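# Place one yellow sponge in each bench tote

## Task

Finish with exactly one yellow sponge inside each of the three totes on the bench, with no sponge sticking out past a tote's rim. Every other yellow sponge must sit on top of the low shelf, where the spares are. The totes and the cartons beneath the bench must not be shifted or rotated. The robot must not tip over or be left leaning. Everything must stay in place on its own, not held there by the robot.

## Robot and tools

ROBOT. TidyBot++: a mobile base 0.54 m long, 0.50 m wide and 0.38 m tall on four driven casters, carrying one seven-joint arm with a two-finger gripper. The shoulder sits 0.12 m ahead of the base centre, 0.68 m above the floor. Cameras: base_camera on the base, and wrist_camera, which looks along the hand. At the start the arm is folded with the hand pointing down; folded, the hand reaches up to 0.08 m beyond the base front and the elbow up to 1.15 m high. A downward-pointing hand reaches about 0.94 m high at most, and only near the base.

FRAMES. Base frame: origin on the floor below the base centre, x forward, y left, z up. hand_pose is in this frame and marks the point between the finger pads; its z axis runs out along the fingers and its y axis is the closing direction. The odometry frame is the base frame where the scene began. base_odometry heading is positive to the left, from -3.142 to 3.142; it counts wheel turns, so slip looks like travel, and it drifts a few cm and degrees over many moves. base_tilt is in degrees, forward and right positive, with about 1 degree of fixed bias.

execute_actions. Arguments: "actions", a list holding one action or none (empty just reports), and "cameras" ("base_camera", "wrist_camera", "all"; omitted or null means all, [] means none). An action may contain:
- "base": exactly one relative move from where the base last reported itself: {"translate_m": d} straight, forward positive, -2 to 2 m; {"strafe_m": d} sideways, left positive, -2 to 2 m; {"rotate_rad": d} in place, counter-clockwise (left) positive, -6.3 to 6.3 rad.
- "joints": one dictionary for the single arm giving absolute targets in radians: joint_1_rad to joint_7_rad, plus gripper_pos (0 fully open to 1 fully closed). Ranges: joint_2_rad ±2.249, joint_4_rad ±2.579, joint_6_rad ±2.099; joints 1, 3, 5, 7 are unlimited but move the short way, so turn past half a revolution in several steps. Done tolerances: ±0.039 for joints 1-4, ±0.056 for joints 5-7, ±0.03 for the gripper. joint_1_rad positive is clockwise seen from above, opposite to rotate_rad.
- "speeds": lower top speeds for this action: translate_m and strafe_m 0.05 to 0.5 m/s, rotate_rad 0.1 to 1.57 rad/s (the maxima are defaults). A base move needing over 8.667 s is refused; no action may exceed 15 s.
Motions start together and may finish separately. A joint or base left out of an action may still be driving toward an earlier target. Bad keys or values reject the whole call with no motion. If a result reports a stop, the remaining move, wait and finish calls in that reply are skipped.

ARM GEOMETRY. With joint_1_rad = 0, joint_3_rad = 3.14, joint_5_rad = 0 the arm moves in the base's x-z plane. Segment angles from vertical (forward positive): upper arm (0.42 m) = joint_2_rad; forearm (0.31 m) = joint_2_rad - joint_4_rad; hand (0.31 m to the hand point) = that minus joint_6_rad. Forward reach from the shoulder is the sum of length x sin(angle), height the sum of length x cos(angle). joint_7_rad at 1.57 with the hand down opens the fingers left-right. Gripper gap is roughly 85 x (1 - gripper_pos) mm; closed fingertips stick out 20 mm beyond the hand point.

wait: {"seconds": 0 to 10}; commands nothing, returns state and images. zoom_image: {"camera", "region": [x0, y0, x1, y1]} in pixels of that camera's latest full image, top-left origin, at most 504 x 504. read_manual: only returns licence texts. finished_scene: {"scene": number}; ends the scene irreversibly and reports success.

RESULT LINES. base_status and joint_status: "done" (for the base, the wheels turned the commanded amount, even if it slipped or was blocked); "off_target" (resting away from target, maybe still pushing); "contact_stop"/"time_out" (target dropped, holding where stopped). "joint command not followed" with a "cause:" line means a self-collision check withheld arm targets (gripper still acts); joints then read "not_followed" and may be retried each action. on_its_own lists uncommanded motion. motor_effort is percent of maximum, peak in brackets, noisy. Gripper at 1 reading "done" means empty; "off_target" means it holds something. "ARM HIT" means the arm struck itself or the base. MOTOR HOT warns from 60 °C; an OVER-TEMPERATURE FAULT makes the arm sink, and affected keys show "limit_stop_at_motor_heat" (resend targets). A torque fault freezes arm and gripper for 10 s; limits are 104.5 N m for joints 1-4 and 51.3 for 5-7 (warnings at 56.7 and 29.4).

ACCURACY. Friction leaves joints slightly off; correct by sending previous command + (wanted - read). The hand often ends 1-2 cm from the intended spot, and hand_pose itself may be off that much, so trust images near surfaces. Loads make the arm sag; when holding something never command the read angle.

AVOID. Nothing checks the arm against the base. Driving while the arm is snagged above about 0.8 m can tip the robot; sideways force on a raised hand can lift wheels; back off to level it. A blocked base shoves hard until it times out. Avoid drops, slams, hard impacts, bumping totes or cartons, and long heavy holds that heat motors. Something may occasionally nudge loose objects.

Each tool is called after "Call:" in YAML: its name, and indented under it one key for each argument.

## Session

Call:
execute_actions:
  actions: []

Scene clock: 0.00 s.
base_odometry: x=+0.000 y=+0.000 heading=+0.000 (m, m, rad; odometry frame)
base_tilt: forward=-0.6 right=-0.2 (deg)
base_status: not commanded
joint_positions: joint_1_rad=-0.037 joint_2_rad=-0.390 joint_3_rad=+3.134 joint_4_rad=-2.548 joint_5_rad=-0.009 joint_6_rad=-0.844 joint_7_rad=+1.570 gripper_pos=+0.000
joint_status: not commanded
motor_effort: joint_1_rad=+0 joint_2_rad=-1 joint_3_rad=+0 joint_4_rad=+16 joint_5_rad=+1 joint_6_rad=+1 joint_7_rad=-1 (%)
hand_pose: x=+0.2639 y=+0.0095 z=+0.5886 quat_wxyz=(-0.004, +0.997, +0.018, +0.070) (m; base frame)
pictures: base_camera, wrist_camera
Images, in order (width x height): base_camera 644x364, wrist_camera 644x476.

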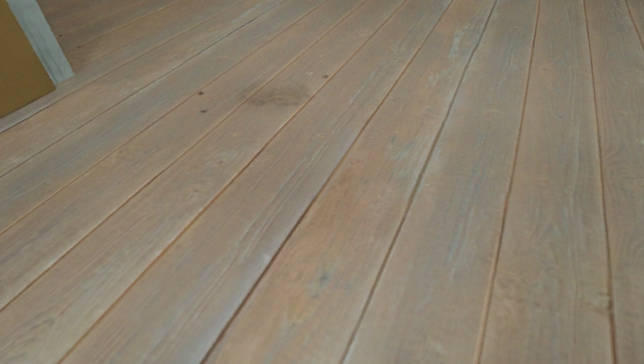

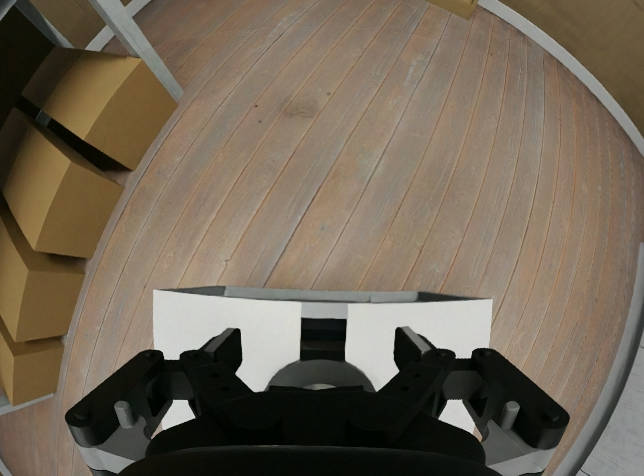

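Call:
execute_actions:
  actions:
    - {"joints":{"joint_1_rad":-1.1,"joint_2_rad":-0.1,"joint_4_rad":-1.0,"joint_6_rad":-1.3}}
  cameras: ["wrist_camera"]

Call:
execute_actions:
  actions:
    - {"joints":{"joint_1_rad":0.4}}
  cameras: ["wrist_camera"]

Scene clock: 5.43 s.
base_odometry: x=+0.000 y=+0.000 heading=+0.000 (m, m, rad; odometry frame)
base_tilt: forward=-0.6 right=-0.2 (deg)
base_status: not commanded
joint_positions: joint_1_rad=-1.083 joint_2_rad=-0.125 joint_3_rad=+3.134 joint_4_rad=-1.009 joint_5_rad=-0.009 joint_6_rad=-1.269 joint_7_rad=+1.570 gripper_pos=+0.000
joint_status: all done
motor_effort: joint_1_rad=+0(1) joint_2_rad=-13(13) joint_3_rad=+0(0) joint_4_rad=+20(23) joint_5_rad=+1(1) joint_6_rad=+8(8) joint_7_rad=-1(1) (%)
hand_pose: x=+0.3233 y=+0.4017 z=+1.1274 quat_wxyz=(-0.250, +0.752, +0.457, +0.403) (m; base frame)
pictures: wrist_camera
Images, in order (width x height): wrist_camera 644x476.

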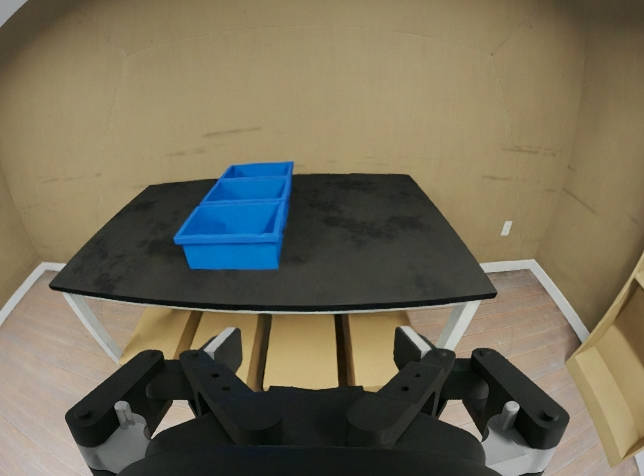

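Scene clock: 8.17 s.
base_odometry: x=+0.000 y=+0.000 heading=+0.000 (m, m, rad; odometry frame)
base_tilt: forward=-0.7 right=-0.3 (deg)
base_status: not commanded
joint_positions: joint_1_rad=+0.385 joint_2_rad=-0.118 joint_3_rad=+3.134 joint_4_rad=-1.009 joint_5_rad=-0.009 joint_6_rad=-1.269 joint_7_rad=+1.570 gripper_pos=+0.000
joint_status: all done
motor_effort: joint_1_rad=+0(0) joint_2_rad=-13(15) joint_3_rad=+0(1) joint_4_rad=+19(21) joint_5_rad=+1(1) joint_6_rad=+7(7) joint_7_rad=-1(1) (%)
hand_pose: x=+0.5425 y=-0.1633 z=+1.1241 quat_wxyz=(+0.084, +0.866, -0.165, +0.464) (m; base frame)
pictures: wrist_camera
Images, in order (width x height): wrist_camera 644x476.

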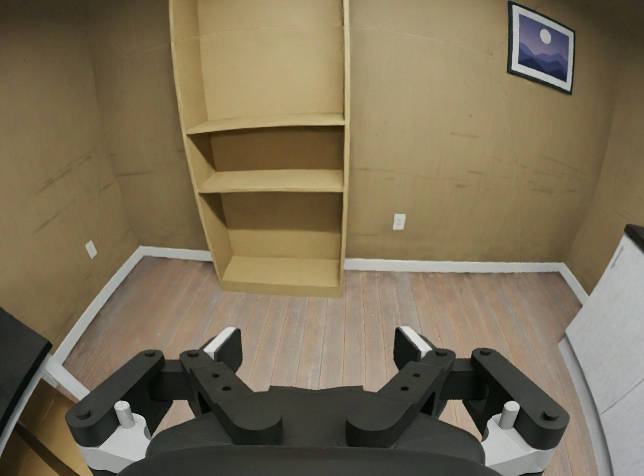

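Call:
execute_actions:
  actions:
    - {"base":{"rotate_rad":1.15},"joints":{"joint_1_rad":-1.6}}

Scene clock: 13.03 s.
base_odometry: x=+0.000 y=+0.000 heading=+1.149 (m, m, rad; odometry frame)
base_tilt: forward=-0.7 right=-0.1 (deg)
base_status: done
joint_positions: joint_1_rad=-1.585 joint_2_rad=-0.094 joint_3_rad=+3.134 joint_4_rad=-1.009 joint_5_rad=-0.009 joint_6_rad=-1.269 joint_7_rad=+1.570 gripper_pos=+0.000
joint_status: all done
motor_effort: joint_1_rad=+0(1) joint_2_rad=-14(20) joint_3_rad=+1(2) joint_4_rad=+20(21) joint_5_rad=+1(0) joint_6_rad=+7(8) joint_7_rad=-1(1) (%)
hand_pose: x=+0.1045 y=+0.4637 z=+1.1134 quat_wxyz=(-0.332, +0.620, +0.635, +0.319) (m; base frame)
pictures: base_camera, wrist_camera
Images, in order (width x height): base_camera 644x364, wrist_camera 644x476.

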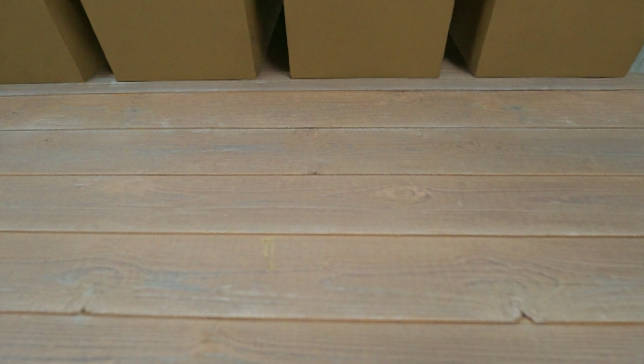

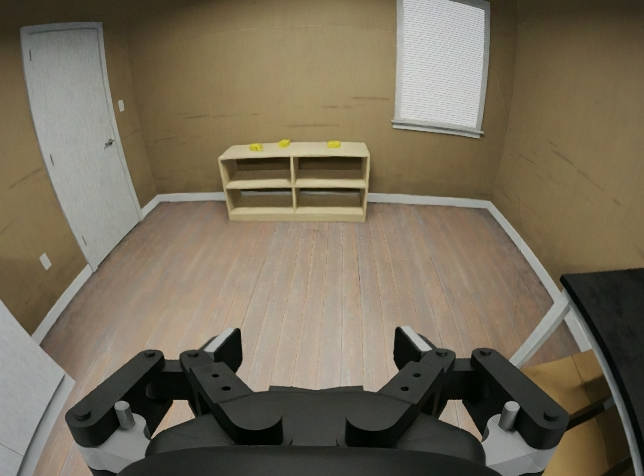

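Call:
execute_actions:
  actions:
    - {"base":{"strafe_m":0.27},"joints":{"joint_1_rad":0,"joint_2_rad":0.05,"joint_4_rad":-0.7,"joint_6_rad":-1.7}}
  cameras: []

Call:
execute_actions:
  actions:
    - {"base":{"translate_m":0.5},"joints":{"joint_2_rad":0.2,"joint_4_rad":-0.55}}

Scene clock: 18.73 s.
base_odometry: x=-0.247 y=+0.110 heading=+1.150 (m, m, rad; odometry frame)
base_tilt: forward=-0.6 right=-0.2 (deg)
base_status: done
joint_positions: joint_1_rad=-0.015 joint_2_rad=+0.027 joint_3_rad=+3.134 joint_4_rad=-0.715 joint_5_rad=-0.009 joint_6_rad=-1.669 joint_7_rad=+1.570 gripper_pos=+0.000
joint_status: all done
motor_effort: joint_1_rad=+1(1) joint_2_rad=-16(20) joint_3_rad=+0(1) joint_4_rad=+17(21) joint_5_rad=+2(0) joint_6_rad=+7(8) joint_7_rad=-1(1) (%)
hand_pose: x=+0.5503 y=+0.0138 z=+1.1023 quat_wxyz=(-0.008, +0.934, +0.012, +0.357) (m; base frame)
pictures: none
No camera images: the call's "cameras" was empty. Leave "cameras" out to get every camera's image.

Scene clock: 21.10 s.
base_odometry: x=-0.043 y=+0.567 heading=+1.150 (m, m, rad; odometry frame)
base_tilt: forward=-0.6 right=-0.2 (deg)
base_status: done
joint_positions: joint_1_rad=-0.015 joint_2_rad=+0.198 joint_3_rad=+3.134 joint_4_rad=-0.559 joint_5_rad=-0.009 joint_6_rad=-1.673 joint_7_rad=+1.570 gripper_pos=+0.000
joint_status: all done
motor_effort: joint_1_rad=+1(0) joint_2_rad=-24(26) joint_3_rad=+0(1) joint_4_rad=+18(18) joint_5_rad=+1(1) joint_6_rad=+6(7) joint_7_rad=-1(1) (%)
hand_pose: x=+0.6205 y=+0.0145 z=+1.0872 quat_wxyz=(-0.009, +0.937, +0.011, +0.348) (m; base frame)
pictures: base_camera, wrist_camera
Images, in order (width x height): base_camera 644x364, wrist_camera 644x476.

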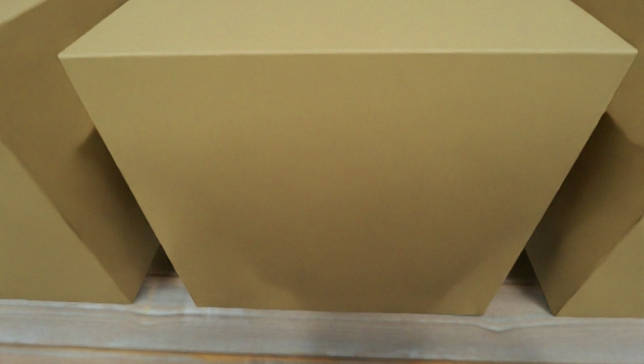

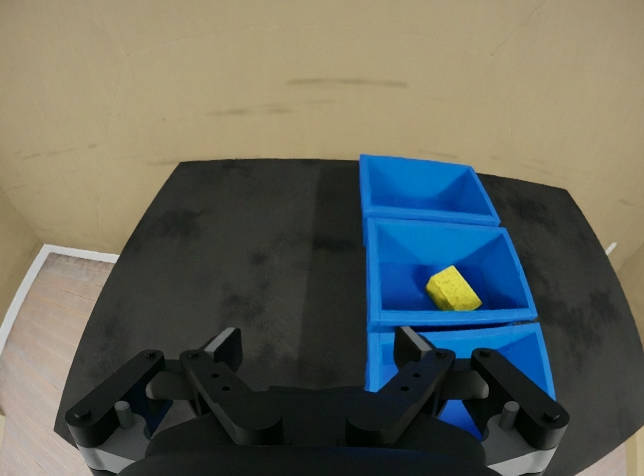

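Call:
execute_actions:
  actions:
    - {"base":{"strafe_m":-0.2},"joints":{"joint_2_rad":0.0,"joint_4_rad":-0.8,"joint_6_rad":-1.9}}

Scene clock: 26.20 s.
base_odometry: x=+0.140 y=+0.486 heading=+1.151 (m, m, rad; odometry frame)
base_tilt: forward=-0.6 right=-0.2 (deg)
base_status: done
joint_positions: joint_1_rad=-0.008 joint_2_rad=+0.007 joint_3_rad=+3.134 joint_4_rad=-0.787 joint_5_rad=-0.009 joint_6_rad=-1.873 joint_7_rad=+1.570 gripper_pos=+0.000
joint_status: all done
motor_effort: joint_1_rad=+0(3) joint_2_rad=-15(23) joint_3_rad=+0(2) joint_4_rad=+17(19) joint_5_rad=+1(2) joint_6_rad=+5(6) joint_7_rad=-1(1) (%)
hand_pose: x=+0.4879 y=+0.0096 z=+1.0461 quat_wxyz=(-0.006, +0.972, +0.009, +0.235) (m; base frame)
pictures: base_camera, wrist_camera
Images, in order (width x height): base_camera 644x364, wrist_camera 644x476.

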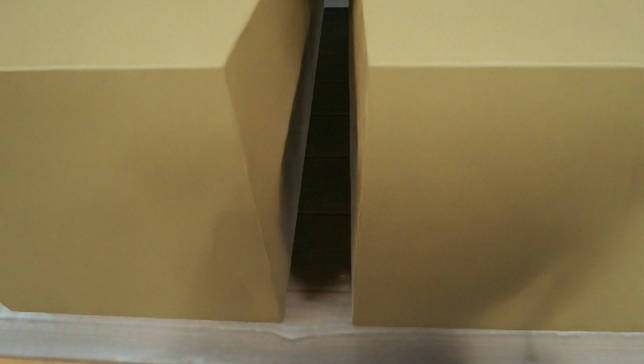

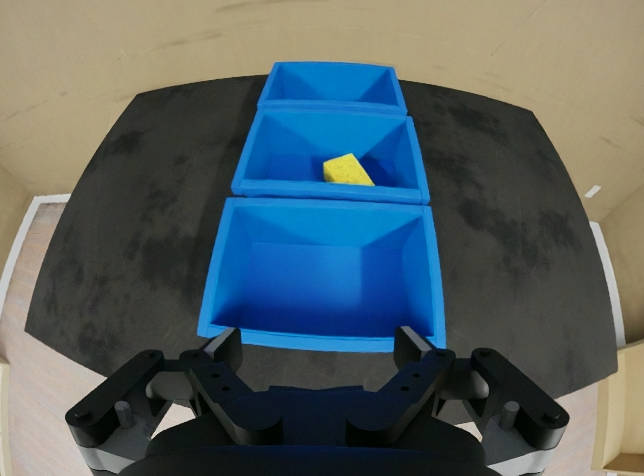

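Call:
execute_actions:
  actions:
    - {"base":{"translate_m":-0.55}}
  cameras: []

Call:
execute_actions:
  actions:
    - {"base":{"rotate_rad":1.57},"joints":{"joint_2_rad":-0.1,"joint_4_rad":-1.5,"joint_6_rad":-1.2,"joint_7_rad":0.2}}
  cameras: []

Call:
execute_actions:
  actions:
    - {"base":{"translate_m":1.3},"joints":{"joint_7_rad":1.57}}

Scene clock: 33.83 s.
base_odometry: x=-0.084 y=-0.017 heading=+1.151 (m, m, rad; odometry frame)
base_tilt: forward=-0.6 right=-0.1 (deg)
base_status: done
joint_positions: joint_1_rad=-0.008 joint_2_rad=+0.000 joint_3_rad=+3.134 joint_4_rad=-0.790 joint_5_rad=-0.009 joint_6_rad=-1.874 joint_7_rad=+1.570 gripper_pos=+0.000
joint_status: not commanded
motor_effort: joint_1_rad=+0(1) joint_2_rad=-13(19) joint_3_rad=+0(0) joint_4_rad=+16(18) joint_5_rad=+1(2) joint_6_rad=+5(5) joint_7_rad=-1(1) (%)
hand_pose: x=+0.4853 y=+0.0095 z=+1.0476 quat_wxyz=(-0.006, +0.971, +0.009, +0.237) (m; base frame)
pictures: none
No camera images: the call's "cameras" was empty. Leave "cameras" out to get every camera's image.

Scene clock: 36.17 s.
base_odometry: x=-0.084 y=-0.017 heading=+2.720 (m, m, rad; odometry frame)
base_tilt: forward=-0.6 right=-0.1 (deg)
base_status: done
joint_positions: joint_1_rad=-0.007 joint_2_rad=-0.077 joint_3_rad=+3.131 joint_4_rad=-1.490 joint_5_rad=-0.009 joint_6_rad=-1.229 joint_7_rad=+0.241 gripper_pos=+0.000
joint_status: all done
motor_effort: joint_1_rad=+1(2) joint_2_rad=-16(21) joint_3_rad=+1(2) joint_4_rad=+22(23) joint_5_rad=+1(0) joint_6_rad=+5(5) joint_7_rad=-1(0) (%)
hand_pose: x=+0.5459 y=+0.0119 z=+0.8773 quat_wxyz=(-0.157, +0.768, -0.591, +0.190) (m; base frame)
pictures: none
No camera images: the call's "cameras" was empty. Leave "cameras" out to get every camera's image.

Scene clock: 40.13 s.
base_odometry: x=-1.271 y=+0.513 heading=+2.721 (m, m, rad; odometry frame)
base_tilt: forward=-0.6 right=-0.2 (deg)
base_status: done
joint_positions: joint_1_rad=-0.007 joint_2_rad=-0.090 joint_3_rad=+3.131 joint_4_rad=-1.492 joint_5_rad=-0.009 joint_6_rad=-1.225 joint_7_rad=+1.549 gripper_pos=+0.000
joint_status: all done
motor_effort: joint_1_rad=+0(1) joint_2_rad=-16(19) joint_3_rad=+1(1) joint_4_rad=+22(23) joint_5_rad=+2(2) joint_6_rad=+5(6) joint_7_rad=-1(1) (%)
hand_pose: x=+0.5441 y=+0.0118 z=+0.8828 quat_wxyz=(-0.009, +0.967, -0.002, +0.254) (m; base frame)
pictures: base_camera, wrist_camera
Images, in order (width x height): base_camera 644x364, wrist_camera 644x476.

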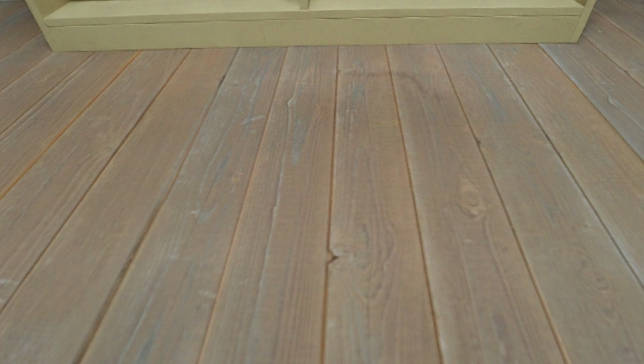

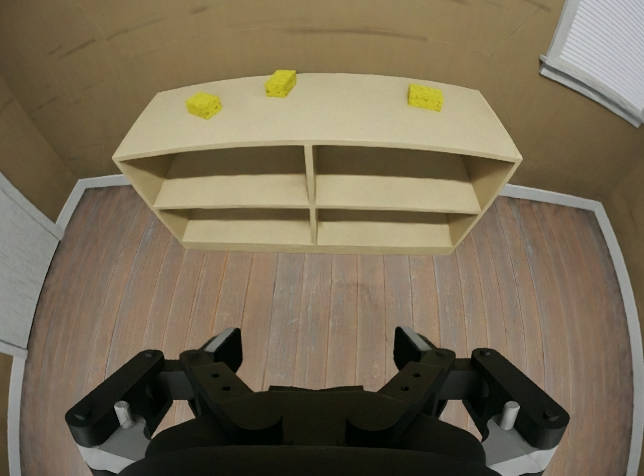

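Call:
execute_actions:
  actions:
    - {"base":{"strafe_m":-0.28},"joints":{"joint_2_rad":0.47,"joint_4_rad":-1.07,"joint_6_rad":-1.62}}
  cameras: []

Call:
execute_actions:
  actions:
    - {"base":{"translate_m":0.58}}

Scene clock: 46.33 s.
base_odometry: x=-1.157 y=+0.769 heading=+2.722 (m, m, rad; odometry frame)
base_tilt: forward=-0.6 right=-0.1 (deg)
base_status: done
joint_positions: joint_1_rad=-0.002 joint_2_rad=+0.462 joint_3_rad=+3.133 joint_4_rad=-1.084 joint_5_rad=-0.009 joint_6_rad=-1.589 joint_7_rad=+1.549 gripper_pos=+0.000
joint_status: all done
motor_effort: joint_1_rad=+0(2) joint_2_rad=-34(35) joint_3_rad=-1(3) joint_4_rad=+19(22) joint_5_rad=+1(3) joint_6_rad=+0(5) joint_7_rad=-1(1) (%)
hand_pose: x=+0.6225 y=+0.0086 z=+0.7550 quat_wxyz=(-0.006, +1.000, -0.006, +0.003) (m; base frame)
pictures: none
No camera images: the call's "cameras" was empty. Leave "cameras" out to get every camera's image.

Scene clock: 48.87 s.
base_odometry: x=-1.687 y=+1.006 heading=+2.721 (m, m, rad; odometry frame)
base_tilt: forward=-0.7 right=-0.3 (deg)
base_status: done
joint_positions: joint_1_rad=-0.002 joint_2_rad=+0.462 joint_3_rad=+3.133 joint_4_rad=-1.080 joint_5_rad=-0.009 joint_6_rad=-1.594 joint_7_rad=+1.549 gripper_pos=+0.000
joint_status: not commanded
motor_effort: joint_1_rad=+1(2) joint_2_rad=-33(36) joint_3_rad=+0(0) joint_4_rad=+19(21) joint_5_rad=+2(2) joint_6_rad=+1(1) joint_7_rad=-1(1) (%)
hand_pose: x=+0.6224 y=+0.0086 z=+0.7562 quat_wxyz=(-0.006, +1.000, -0.006, +0.003) (m; base frame)
pictures: base_camera, wrist_camera
Images, in order (width x height): base_camera 644x364, wrist_camera 644x476.

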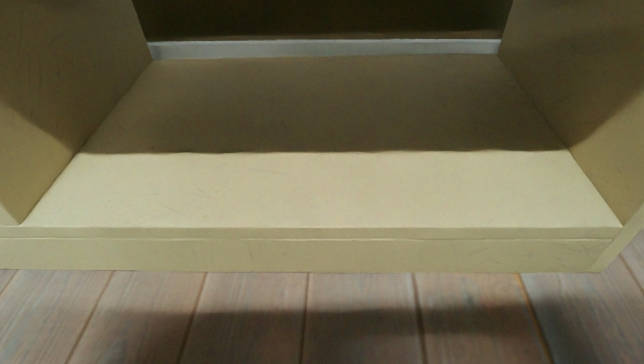

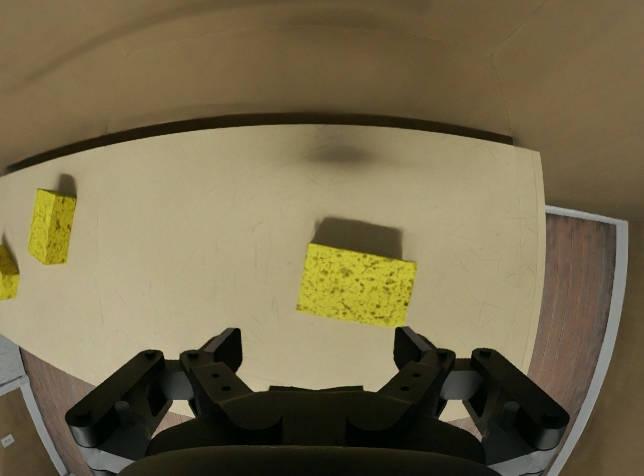

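Call:
execute_actions:
  actions:
    - {"base":{"strafe_m":-0.036},"joints":{"joint_7_rad":-0.17,"joint_2_rad":0.565,"joint_4_rad":-1.14,"joint_6_rad":-1.44}}
  cameras: ["wrist_camera"]

Scene clock: 54.00 s.
base_odometry: x=-1.672 y=+1.039 heading=+2.722 (m, m, rad; odometry frame)
base_tilt: forward=-0.6 right=-0.2 (deg)
base_status: done
joint_positions: joint_1_rad=+0.004 joint_2_rad=+0.546 joint_3_rad=+3.134 joint_4_rad=-1.127 joint_5_rad=-0.009 joint_6_rad=-1.469 joint_7_rad=-0.149 gripper_pos=+0.000
joint_status: all done
motor_effort: joint_1_rad=+0(4) joint_2_rad=-36(36) joint_3_rad=+0(2) joint_4_rad=+20(19) joint_5_rad=+1(2) joint_6_rad=+0(1) joint_7_rad=-1(1) (%)
hand_pose: x=+0.6498 y=+0.0057 z=+0.6980 quat_wxyz=(-0.004, +0.653, -0.757, -0.005) (m; base frame)
pictures: wrist_camera
Images, in order (width x height): wrist_camera 644x476.

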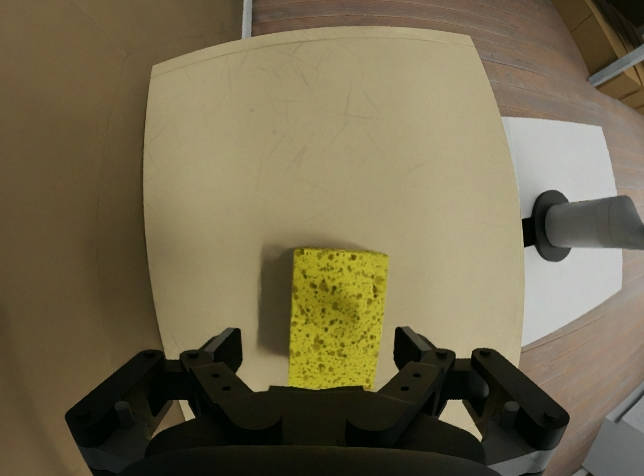

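Call:
execute_actions:
  actions:
    - {"base":{"translate_m":-0.016},"joints":{"joint_7_rad":-0.24}}
  cameras: []

Call:
execute_actions:
  actions:
    - {"joints":{"joint_2_rad":0.6,"joint_4_rad":-1.253,"joint_6_rad":-1.28}}
  cameras: ["wrist_camera"]

Scene clock: 56.90 s.
base_odometry: x=-1.658 y=+1.032 heading=+2.722 (m, m, rad; odometry frame)
base_tilt: forward=-0.6 right=-0.1 (deg)
base_status: done
joint_positions: joint_1_rad=+0.004 joint_2_rad=+0.551 joint_3_rad=+3.134 joint_4_rad=-1.130 joint_5_rad=-0.009 joint_6_rad=-1.468 joint_7_rad=-0.201 gripper_pos=+0.000
joint_status: all done
motor_effort: joint_1_rad=+0(2) joint_2_rad=-37(39) joint_3_rad=+0(0) joint_4_rad=+19(20) joint_5_rad=+2(2) joint_6_rad=+1(1) joint_7_rad=-1(1) (%)
hand_pose: x=+0.6496 y=+0.0057 z=+0.6948 quat_wxyz=(-0.002, +0.633, -0.774, -0.007) (m; base frame)
pictures: none
No camera images: the call's "cameras" was empty. Leave "cameras" out to get every camera's image.

Scene clock: 57.93 s.
base_odometry: x=-1.658 y=+1.032 heading=+2.722 (m, m, rad; odometry frame)
base_tilt: forward=-0.6 right=-0.2 (deg)
base_status: not commanded
joint_positions: joint_1_rad=+0.004 joint_2_rad=+0.589 joint_3_rad=+3.134 joint_4_rad=-1.246 joint_5_rad=-0.009 joint_6_rad=-1.308 joint_7_rad=-0.201 gripper_pos=+0.000
joint_status: all done
motor_effort: joint_1_rad=+0(0) joint_2_rad=-36(39) joint_3_rad=+0(0) joint_4_rad=+18(19) joint_5_rad=+2(1) joint_6_rad=+0(1) joint_7_rad=-1(1) (%)
hand_pose: x=+0.6556 y=+0.0058 z=+0.6383 quat_wxyz=(-0.004, +0.633, -0.774, -0.006) (m; base frame)
pictures: wrist_camera
Images, in order (width x height): wrist_camera 644x476.

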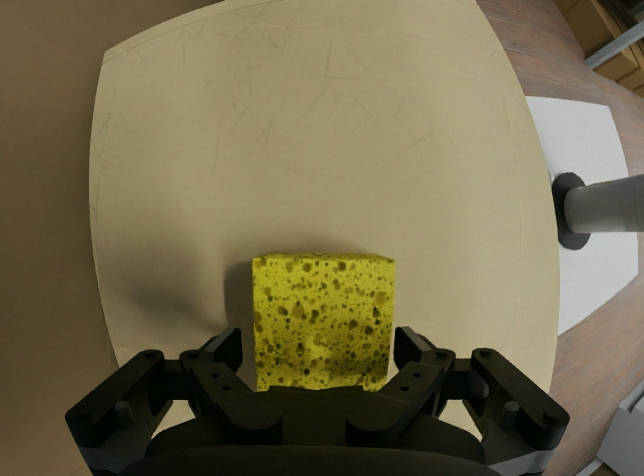

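Call:
execute_actions:
  actions:
    - {"joints":{"gripper_pos":1}}
  cameras: []

Call:
execute_actions:
  actions:
    - {"joints":{"joint_2_rad":0.3,"joint_4_rad":-1.2,"joint_6_rad":-1.5}}
  cameras: []

Call:
execute_actions:
  actions:
    - {"base":{"translate_m":-1.865},"joints":{"joint_2_rad":0.3,"joint_4_rad":-0.47,"joint_6_rad":-0.94,"joint_7_rad":0.0}}
  cameras: []

Call:
execute_actions:
  actions:
    - {"base":{"rotate_rad":-1.57},"speeds":{"rotate_rad":0.9}}

Scene clock: 64.80 s.
base_odometry: x=-1.658 y=+1.032 heading=+2.722 (m, m, rad; odometry frame)
base_tilt: forward=-0.5 right=-0.2 (deg)
base_status: not commanded
joint_positions: joint_1_rad=+0.004 joint_2_rad=+0.587 joint_3_rad=+3.134 joint_4_rad=-1.246 joint_5_rad=-0.009 joint_6_rad=-1.308 joint_7_rad=-0.201 gripper_pos=+0.375
joint_status: gripper_pos off_target (ended at +0.375, target +1.000)
motor_effort: joint_1_rad=+0(1) joint_2_rad=-34(38) joint_3_rad=+0(0) joint_4_rad=+16(19) joint_5_rad=+1(2) joint_6_rad=+0(3) joint_7_rad=-1(1) (%)
hand_pose: x=+0.6560 y=+0.0058 z=+0.6397 quat_wxyz=(-0.005, +0.633, -0.774, -0.005) (m; base frame)
pictures: none
No camera images: the call's "cameras" was empty. Leave "cameras" out to get every camera's image.

Scene clock: 66.17 s.
base_odometry: x=-1.658 y=+1.032 heading=+2.722 (m, m, rad; odometry frame)
base_tilt: forward=-0.7 right=-0.1 (deg)
base_status: not commanded
joint_positions: joint_1_rad=+0.004 joint_2_rad=+0.297 joint_3_rad=+3.134 joint_4_rad=-1.205 joint_5_rad=-0.009 joint_6_rad=-1.472 joint_7_rad=-0.201 gripper_pos=+0.375
joint_status: all done
motor_effort: joint_1_rad=+0(1) joint_2_rad=-28(40) joint_3_rad=+0(0) joint_4_rad=+20(21) joint_5_rad=+1(1) joint_6_rad=+2(2) joint_7_rad=-1(1) (%)
hand_pose: x=+0.6074 y=+0.0058 z=+0.7988 quat_wxyz=(-0.068, +0.632, -0.771, +0.048) (m; base frame)
pictures: none
No camera images: the call's "cameras" was empty. Leave "cameras" out to get every camera's image.

Scene clock: 71.17 s.
base_odometry: x=+0.045 y=+0.272 heading=+2.722 (m, m, rad; odometry frame)
base_tilt: forward=-0.6 right=-0.1 (deg)
base_status: done
joint_positions: joint_1_rad=+0.004 joint_2_rad=+0.297 joint_3_rad=+3.134 joint_4_rad=-0.477 joint_5_rad=-0.009 joint_6_rad=-0.967 joint_7_rad=-0.046 gripper_pos=+0.375
joint_status: all done
motor_effort: joint_1_rad=+0(2) joint_2_rad=-26(34) joint_3_rad=+0(1) joint_4_rad=+19(24) joint_5_rad=+2(2) joint_6_rad=+9(10) joint_7_rad=-1(1) (%)
hand_pose: x=+0.7685 y=+0.0048 z=+1.2564 quat_wxyz=(-0.471, +0.529, -0.552, +0.440) (m; base frame)
pictures: none
No camera images: the call's "cameras" was empty. Leave "cameras" out to get every camera's image.

Scene clock: 73.80 s.
base_odometry: x=+0.045 y=+0.272 heading=+1.153 (m, m, rad; odometry frame)
base_tilt: forward=-0.6 right=-0.2 (deg)
base_status: done
joint_positions: joint_1_rad=+0.004 joint_2_rad=+0.297 joint_3_rad=+3.134 joint_4_rad=-0.477 joint_5_rad=-0.009 joint_6_rad=-0.967 joint_7_rad=-0.046 gripper_pos=+0.375
joint_status: not commanded
motor_effort: joint_1_rad=+1(4) joint_2_rad=-28(31) joint_3_rad=+0(2) joint_4_rad=+19(20) joint_5_rad=+1(3) joint_6_rad=+9(10) joint_7_rad=-1(1) (%)
hand_pose: x=+0.7685 y=+0.0048 z=+1.2565 quat_wxyz=(-0.471, +0.529, -0.552, +0.440) (m; base frame)
pictures: base_camera, wrist_camera
Images, in order (width x height): base_camera 644x364, wrist_camera 644x476.

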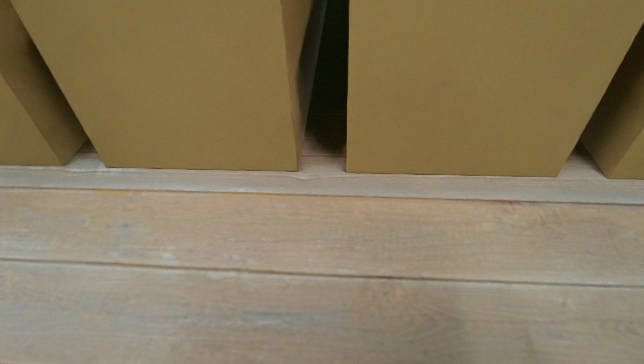

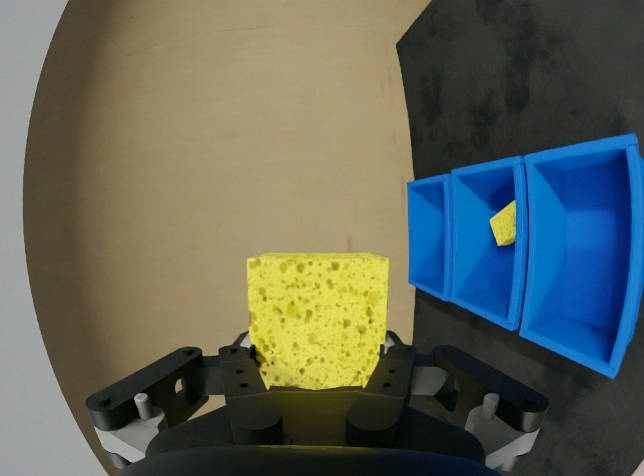

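Call:
execute_actions:
  actions:
    - {"base":{"translate_m":0.3},"joints":{"joint_2_rad":0.6}}

Scene clock: 81.20 s.
base_odometry: x=+0.168 y=+0.546 heading=+1.152 (m, m, rad; odometry frame)
base_tilt: forward=-0.6 right=-0.1 (deg)
base_status: done
joint_positions: joint_1_rad=+0.004 joint_2_rad=+0.617 joint_3_rad=+3.134 joint_4_rad=-0.478 joint_5_rad=-0.009 joint_6_rad=-0.966 joint_7_rad=-0.046 gripper_pos=+0.375
joint_status: all done
motor_effort: joint_1_rad=+1(2) joint_2_rad=-41(52) joint_3_rad=+0(1) joint_4_rad=+23(27) joint_5_rad=+1(2) joint_6_rad=+9(10) joint_7_rad=-1(1) (%)
hand_pose: x=+0.9163 y=+0.0043 z=+1.0225 quat_wxyz=(-0.377, +0.592, -0.620, +0.350) (m; base frame)
pictures: base_camera, wrist_camera
Images, in order (width x height): base_camera 644x364, wrist_camera 644x476.

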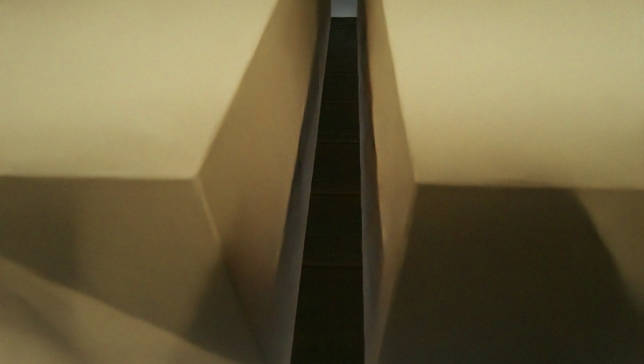

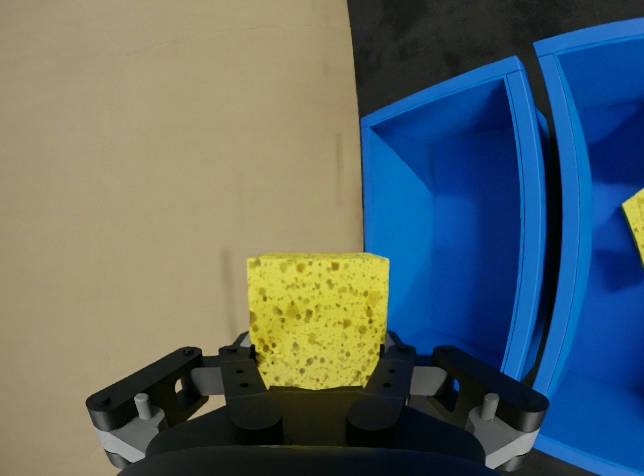

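Base matches the previous release distance.

Call:
execute_actions:
  actions:
    - {"joints":{"joint_2_rad":0.675,"joint_6_rad":-1.03}}
  cameras: ["wrist_camera"]

Scene clock: 84.23 s.
base_odometry: x=+0.168 y=+0.546 heading=+1.152 (m, m, rad; odometry frame)
base_tilt: forward=-0.6 right=-0.2 (deg)
base_status: not commanded
joint_positions: joint_1_rad=+0.004 joint_2_rad=+0.668 joint_3_rad=+3.134 joint_4_rad=-0.476 joint_5_rad=-0.009 joint_6_rad=-1.003 joint_7_rad=-0.046 gripper_pos=+0.375
joint_status: all done
motor_effort: joint_1_rad=+0(1) joint_2_rad=-44(46) joint_3_rad=+0(0) joint_4_rad=+23(25) joint_5_rad=+1(1) joint_6_rad=+8(7) joint_7_rad=-1(1) (%)
hand_pose: x=+0.9265 y=+0.0043 z=+0.9730 quat_wxyz=(-0.350, +0.607, -0.636, +0.324) (m; base frame)
pictures: wrist_camera
Images, in order (width x height): wrist_camera 644x476.

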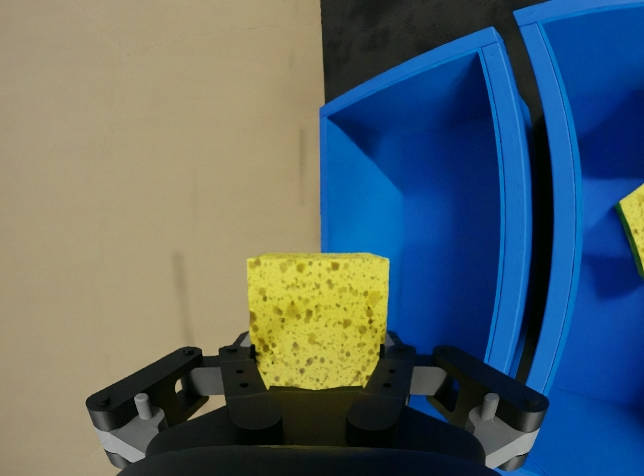

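Call:
execute_actions:
  actions:
    - {"joints":{"gripper_pos":0.15}}
  cameras: ["wrist_camera"]

Call:
execute_actions:
  actions:
    - {"joints":{"joint_2_rad":0.4}}
  cameras: []

Call:
execute_actions:
  actions:
    - {"base":{"translate_m":-0.72},"joints":{"joint_6_rad":-1.5,"joint_7_rad":1.57,"gripper_pos":0}}
  cameras: ["wrist_camera"]

Call:
execute_actions:
  actions:
    - {"base":{"rotate_rad":1.57},"joints":{"joint_2_rad":0.3,"joint_4_rad":-1.2,"joint_6_rad":-1.6}}
  cameras: []

Call:
execute_actions:
  actions:
    - {"base":{"translate_m":1.84},"joints":{"joint_2_rad":0.47,"joint_4_rad":-1.07,"joint_6_rad":-1.62}}

Scene clock: 93.03 s.
base_odometry: x=+0.168 y=+0.546 heading=+1.152 (m, m, rad; odometry frame)
base_tilt: forward=-0.6 right=-0.1 (deg)
base_status: not commanded
joint_positions: joint_1_rad=+0.004 joint_2_rad=+0.668 joint_3_rad=+3.134 joint_4_rad=-0.476 joint_5_rad=-0.009 joint_6_rad=-1.003 joint_7_rad=-0.046 gripper_pos=+0.150
joint_status: all done
motor_effort: joint_1_rad=+1(0) joint_2_rad=-43(43) joint_3_rad=+0(0) joint_4_rad=+22(23) joint_5_rad=+1(2) joint_6_rad=+9(8) joint_7_rad=-1(1) (%)
hand_pose: x=+0.9265 y=+0.0043 z=+0.9730 quat_wxyz=(-0.350, +0.607, -0.636, +0.324) (m; base frame)
pictures: wrist_camera
Images, in order (width x height): wrist_camera 644x476.

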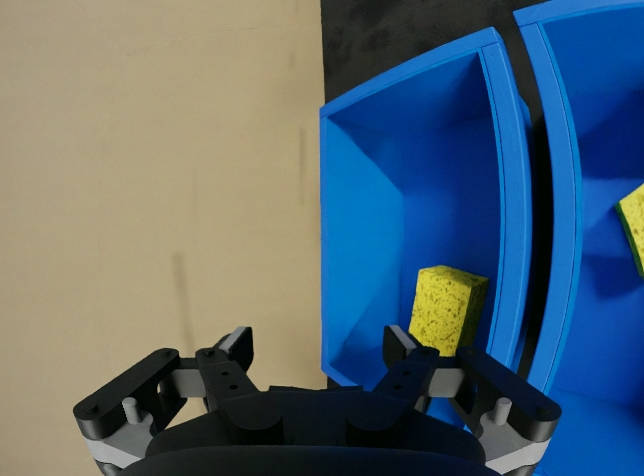

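Scene clock: 94.70 s.
base_odometry: x=+0.168 y=+0.546 heading=+1.152 (m, m, rad; odometry frame)
base_tilt: forward=-0.6 right=-0.2 (deg)
base_status: not commanded
joint_positions: joint_1_rad=+0.004 joint_2_rad=+0.392 joint_3_rad=+3.134 joint_4_rad=-0.465 joint_5_rad=-0.009 joint_6_rad=-1.003 joint_7_rad=-0.046 gripper_pos=+0.150
joint_status: all done
motor_effort: joint_1_rad=+0(0) joint_2_rad=-32(48) joint_3_rad=+0(0) joint_4_rad=+20(25) joint_5_rad=+2(1) joint_6_rad=+8(9) joint_7_rad=-1(1) (%)
hand_pose: x=+0.8154 y=+0.0047 z=+1.1878 quat_wxyz=(-0.437, +0.554, -0.579, +0.408) (m; base frame)
pictures: none
No camera images: the call's "cameras" was empty. Leave "cameras" out to get every camera's image.

Scene clock: 97.60 s.
base_odometry: x=-0.126 y=-0.111 heading=+1.151 (m, m, rad; odometry frame)
base_tilt: forward=-0.6 right=-0.2 (deg)
base_status: done
joint_positions: joint_1_rad=+0.004 joint_2_rad=+0.398 joint_3_rad=+3.134 joint_4_rad=-0.466 joint_5_rad=-0.009 joint_6_rad=-1.476 joint_7_rad=+1.549 gripper_pos=+0.000
joint_status: all done
motor_effort: joint_1_rad=+0(3) joint_2_rad=-30(36) joint_3_rad=+0(2) joint_4_rad=+19(22) joint_5_rad=+1(3) joint_6_rad=+6(9) joint_7_rad=-1(1) (%)
hand_pose: x=+0.7446 y=+0.0054 z=+1.0578 quat_wxyz=(-0.011, +0.921, -0.007, +0.390) (m; base frame)
pictures: wrist_camera
Images, in order (width x height): wrist_camera 644x476.

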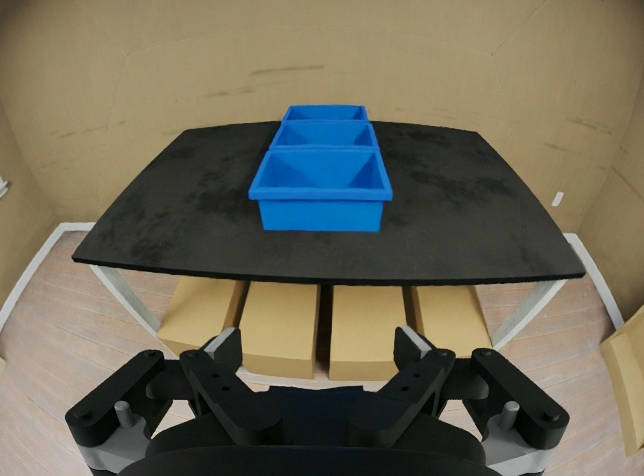

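Scene clock: 100.07 s.
base_odometry: x=-0.126 y=-0.111 heading=+2.720 (m, m, rad; odometry frame)
base_tilt: forward=-0.6 right=-0.3 (deg)
base_status: done
joint_positions: joint_1_rad=-0.010 joint_2_rad=+0.320 joint_3_rad=+3.128 joint_4_rad=-1.188 joint_5_rad=-0.009 joint_6_rad=-1.570 joint_7_rad=+1.549 gripper_pos=+0.000
joint_status: all done
motor_effort: joint_1_rad=+0(5) joint_2_rad=-29(36) joint_3_rad=+0(3) joint_4_rad=+19(20) joint_5_rad=+1(3) joint_6_rad=+1(6) joint_7_rad=-1(1) (%)
hand_pose: x=+0.5845 y=+0.0144 z=+0.7900 quat_wxyz=(-0.007, +0.999, +0.001, +0.031) (m; base frame)
pictures: none
No camera images: the call's "cameras" was empty. Leave "cameras" out to get every camera's image.

Scene clock: 105.10 s.
base_odometry: x=-1.807 y=+0.638 heading=+2.721 (m, m, rad; odometry frame)
base_tilt: forward=-0.6 right=-0.2 (deg)
base_status: done
joint_positions: joint_1_rad=-0.010 joint_2_rad=+0.459 joint_3_rad=+3.128 joint_4_rad=-1.080 joint_5_rad=-0.009 joint_6_rad=-1.592 joint_7_rad=+1.549 gripper_pos=+0.000
joint_status: all done
motor_effort: joint_1_rad=+1(1) joint_2_rad=-34(35) joint_3_rad=+0(1) joint_4_rad=+20(21) joint_5_rad=+1(1) joint_6_rad=+1(2) joint_7_rad=-1(1) (%)
hand_pose: x=+0.6228 y=+0.0150 z=+0.7579 quat_wxyz=(-0.008, +1.000, +0.000, +0.006) (m; base frame)
pictures: base_camera, wrist_camera
Images, in order (width x height): base_camera 644x364, wrist_camera 644x476.

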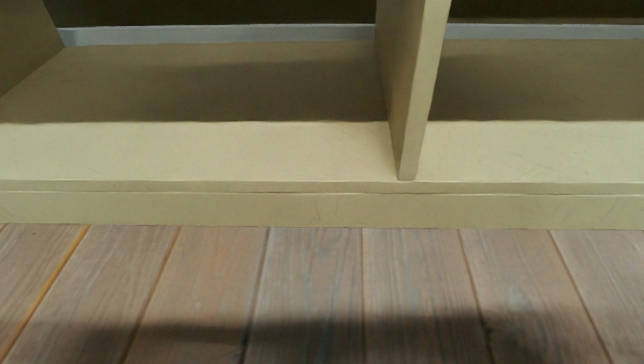

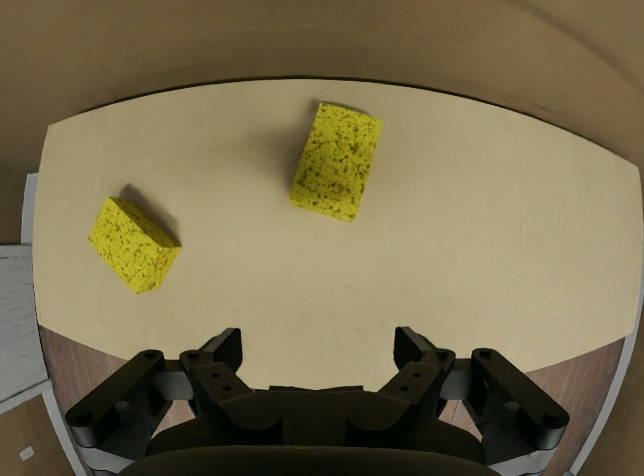

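Call:
execute_actions:
  actions:
    - {"base":{"translate_m":0.11},"joints":{"joint_7_rad":1.27,"joint_2_rad":0.565,"joint_4_rad":-1.14,"joint_6_rad":-1.44,"joint_1_rad":0.03}}
  cameras: ["wrist_camera"]

Scene clock: 109.73 s.
base_odometry: x=-1.907 y=+0.683 heading=+2.722 (m, m, rad; odometry frame)
base_tilt: forward=-0.6 right=-0.2 (deg)
base_status: done
joint_positions: joint_1_rad=+0.015 joint_2_rad=+0.572 joint_3_rad=+3.128 joint_4_rad=-1.130 joint_5_rad=-0.009 joint_6_rad=-1.461 joint_7_rad=+1.303 gripper_pos=+0.000
joint_status: all done
motor_effort: joint_1_rad=+0(1) joint_2_rad=-37(41) joint_3_rad=+0(1) joint_4_rad=+18(19) joint_5_rad=+1(1) joint_6_rad=-1(2) joint_7_rad=-1(1) (%)
hand_pose: x=+0.6516 y=+0.0022 z=+0.6836 quat_wxyz=(-0.007, +0.991, -0.136, -0.012) (m; base frame)
pictures: wrist_camera
Images, in order (width x height): wrist_camera 644x476.

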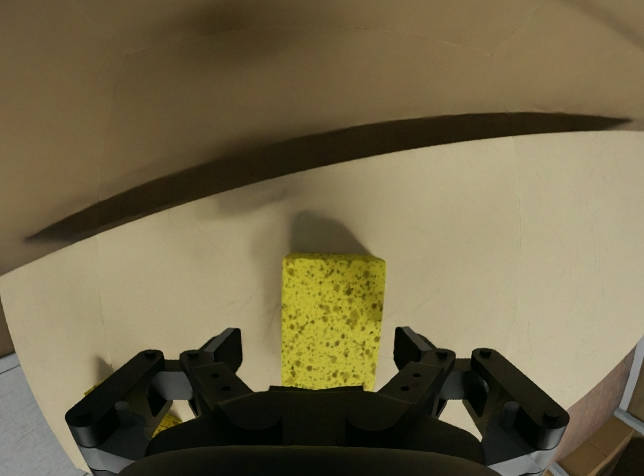

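Off ~8 mm right; strafe and descend.

Call:
execute_actions:
  actions:
    - {"base":{"strafe_m":-0.009},"joints":{"joint_2_rad":0.6,"joint_4_rad":-1.253,"joint_6_rad":-1.28},"speeds":{"strafe_m":0.05}}
  cameras: ["wrist_camera"]

Call:
execute_actions:
  actions:
    - {"joints":{"gripper_pos":1}}
  cameras: ["wrist_camera"]

Scene clock: 113.83 s.
base_odometry: x=-1.904 y=+0.691 heading=+2.723 (m, m, rad; odometry frame)
base_tilt: forward=-0.5 right=-0.2 (deg)
base_status: done
joint_positions: joint_1_rad=+0.022 joint_2_rad=+0.589 joint_3_rad=+3.128 joint_4_rad=-1.245 joint_5_rad=-0.009 joint_6_rad=-1.308 joint_7_rad=+1.303 gripper_pos=+0.000
joint_status: all done
motor_effort: joint_1_rad=+0(5) joint_2_rad=-37(38) joint_3_rad=+0(3) joint_4_rad=+19(20) joint_5_rad=+2(3) joint_6_rad=+1(1) joint_7_rad=-1(1) (%)
hand_pose: x=+0.6558 y=-0.0013 z=+0.6388 quat_wxyz=(-0.008, +0.990, -0.140, -0.001) (m; base frame)
pictures: wrist_camera
Images, in order (width x height): wrist_camera 644x476.

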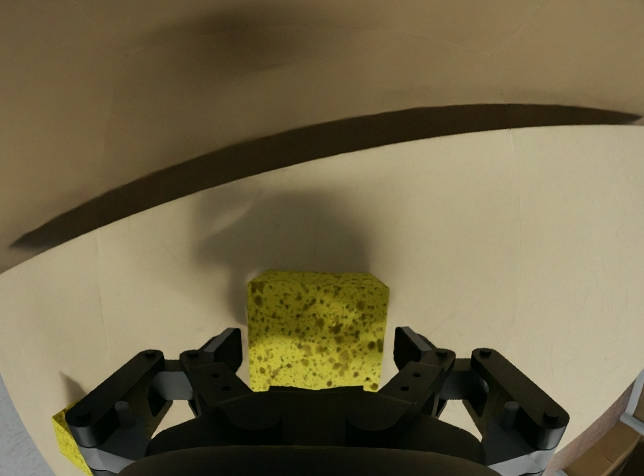

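Scene clock: 114.93 s.
base_odometry: x=-1.904 y=+0.691 heading=+2.723 (m, m, rad; odometry frame)
base_tilt: forward=-0.5 right=-0.1 (deg)
base_status: not commanded
joint_positions: joint_1_rad=+0.022 joint_2_rad=+0.586 joint_3_rad=+3.128 joint_4_rad=-1.245 joint_5_rad=-0.009 joint_6_rad=-1.308 joint_7_rad=+1.303 gripper_pos=+0.400
joint_status: gripper_pos off_target (ended at +0.400, target +1.000)
motor_effort: joint_1_rad=+1(1) joint_2_rad=-34(38) joint_3_rad=+0(0) joint_4_rad=+16(19) joint_5_rad=+1(2) joint_6_rad=+0(1) joint_7_rad=-1(1) (%)
hand_pose: x=+0.6563 y=-0.0014 z=+0.6406 quat_wxyz=(-0.008, +0.990, -0.140, +0.001) (m; base frame)
pictures: wrist_camera
Images, in order (width x height): wrist_camera 644x476.

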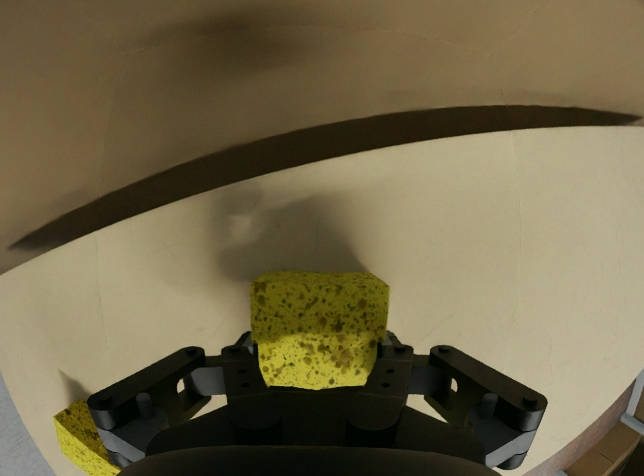

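Call:
execute_actions:
  actions:
    - {"joints":{"joint_2_rad":0.3,"joint_4_rad":-1.2,"joint_6_rad":-1.5}}
  cameras: []

Call:
execute_actions:
  actions:
    - {"base":{"translate_m":-1.98},"joints":{"joint_1_rad":0,"joint_2_rad":0.28,"joint_4_rad":-0.52,"joint_6_rad":-1.72,"joint_7_rad":1.57}}
  cameras: []

Call:
execute_actions:
  actions:
    - {"base":{"rotate_rad":-1.57}}
  cameras: []

Call:
execute_actions:
  actions:
    - {"base":{"translate_m":0.5}}

Scene clock: 121.50 s.
base_odometry: x=-1.904 y=+0.691 heading=+2.723 (m, m, rad; odometry frame)
base_tilt: forward=-0.6 right=-0.2 (deg)
base_status: not commanded
joint_positions: joint_1_rad=+0.022 joint_2_rad=+0.297 joint_3_rad=+3.128 joint_4_rad=-1.205 joint_5_rad=-0.009 joint_6_rad=-1.472 joint_7_rad=+1.303 gripper_pos=+0.400
joint_status: all done
motor_effort: joint_1_rad=+0(0) joint_2_rad=-29(41) joint_3_rad=+0(0) joint_4_rad=+20(21) joint_5_rad=+1(1) joint_6_rad=+2(2) joint_7_rad=-1(1) (%)
hand_pose: x=+0.6075 y=-0.0007 z=+0.7991 quat_wxyz=(-0.017, +0.987, -0.138, +0.082) (m; base frame)
pictures: none
No camera images: the call's "cameras" was empty. Leave "cameras" out to get every camera's image.

Scene clock: 126.73 s.
base_odometry: x=-0.095 y=-0.114 heading=+2.723 (m, m, rad; odometry frame)
base_tilt: forward=-0.6 right=-0.2 (deg)
base_status: done
joint_positions: joint_1_rad=+0.019 joint_2_rad=+0.286 joint_3_rad=+3.128 joint_4_rad=-0.529 joint_5_rad=-0.009 joint_6_rad=-1.693 joint_7_rad=+1.524 gripper_pos=+0.400
joint_status: all done
motor_effort: joint_1_rad=+0(2) joint_2_rad=-24(33) joint_3_rad=+0(1) joint_4_rad=+17(21) joint_5_rad=+1(2) joint_6_rad=+6(6) joint_7_rad=-1(1) (%)
hand_pose: x=+0.6505 y=-0.0005 z=+1.0504 quat_wxyz=(-0.012, +0.950, -0.024, +0.311) (m; base frame)
pictures: none
No camera images: the call's "cameras" was empty. Leave "cameras" out to get every camera's image.

Scene clock: 129.07 s.
base_odometry: x=-0.095 y=-0.114 heading=+1.154 (m, m, rad; odometry frame)
base_tilt: forward=-0.6 right=-0.3 (deg)
base_status: done
joint_positions: joint_1_rad=+0.009 joint_2_rad=+0.286 joint_3_rad=+3.134 joint_4_rad=-0.529 joint_5_rad=-0.009 joint_6_rad=-1.693 joint_7_rad=+1.524 gripper_pos=+0.400
joint_status: not commanded
motor_effort: joint_1_rad=+0(3) joint_2_rad=-26(31) joint_3_rad=+0(2) joint_4_rad=+18(19) joint_5_rad=+1(0) joint_6_rad=+6(5) joint_7_rad=-1(1) (%)
hand_pose: x=+0.6507 y=+0.0024 z=+1.0502 quat_wxyz=(-0.012, +0.950, -0.021, +0.311) (m; base frame)
pictures: none
No camera images: the call's "cameras" was empty. Leave "cameras" out to get every camera's image.

Scene clock: 131.43 s.
base_odometry: x=+0.109 y=+0.343 heading=+1.153 (m, m, rad; odometry frame)
base_tilt: forward=-0.5 right=-0.2 (deg)
base_status: done
joint_positions: joint_1_rad=+0.009 joint_2_rad=+0.288 joint_3_rad=+3.134 joint_4_rad=-0.528 joint_5_rad=-0.009 joint_6_rad=-1.695 joint_7_rad=+1.524 gripper_pos=+0.400
joint_status: not commanded
motor_effort: joint_1_rad=+0(1) joint_2_rad=-27(31) joint_3_rad=+0(1) joint_4_rad=+18(19) joint_5_rad=+2(1) joint_6_rad=+6(7) joint_7_rad=-1(1) (%)
hand_pose: x=+0.6512 y=+0.0024 z=+1.0491 quat_wxyz=(-0.012, +0.950, -0.021, +0.310) (m; base frame)
pictures: base_camera, wrist_camera
Images, in order (width x height): base_camera 644x364, wrist_camera 644x476.

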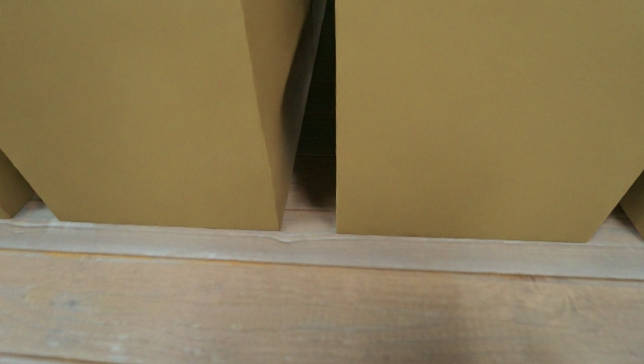

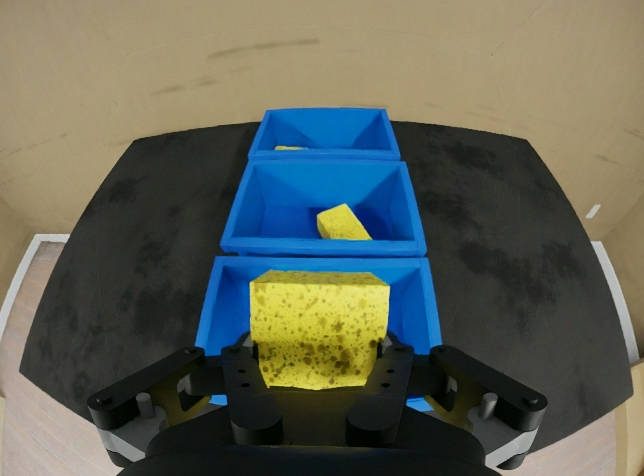

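Call:
execute_actions:
  actions:
    - {"joints":{"joint_2_rad":0.48}}
  cameras: ["wrist_camera"]

Scene clock: 138.03 s.
base_odometry: x=+0.109 y=+0.343 heading=+1.153 (m, m, rad; odometry frame)
base_tilt: forward=-0.6 right=-0.2 (deg)
base_status: not commanded
joint_positions: joint_1_rad=+0.009 joint_2_rad=+0.487 joint_3_rad=+3.134 joint_4_rad=-0.524 joint_5_rad=-0.009 joint_6_rad=-1.695 joint_7_rad=+1.524 gripper_pos=+0.400
joint_status: all done
motor_effort: joint_1_rad=+0(1) joint_2_rad=-34(40) joint_3_rad=+0(0) joint_4_rad=+20(21) joint_5_rad=+1(1) joint_6_rad=+4(7) joint_7_rad=-1(1) (%)
hand_pose: x=+0.7137 y=+0.0018 z=+0.9383 quat_wxyz=(-0.011, +0.976, -0.023, +0.216) (m; base frame)
pictures: wrist_camera
Images, in order (width x height): wrist_camera 644x476.

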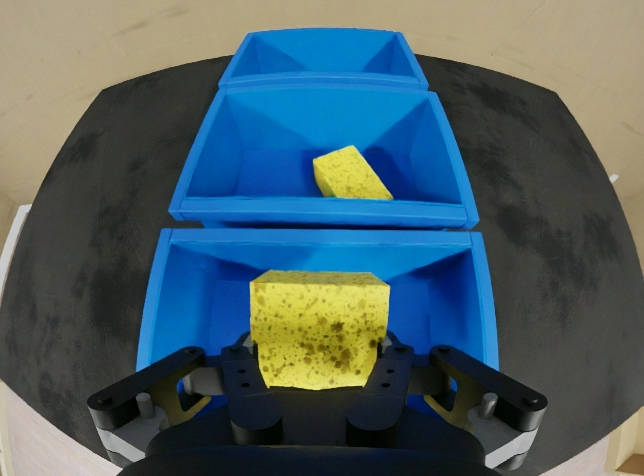

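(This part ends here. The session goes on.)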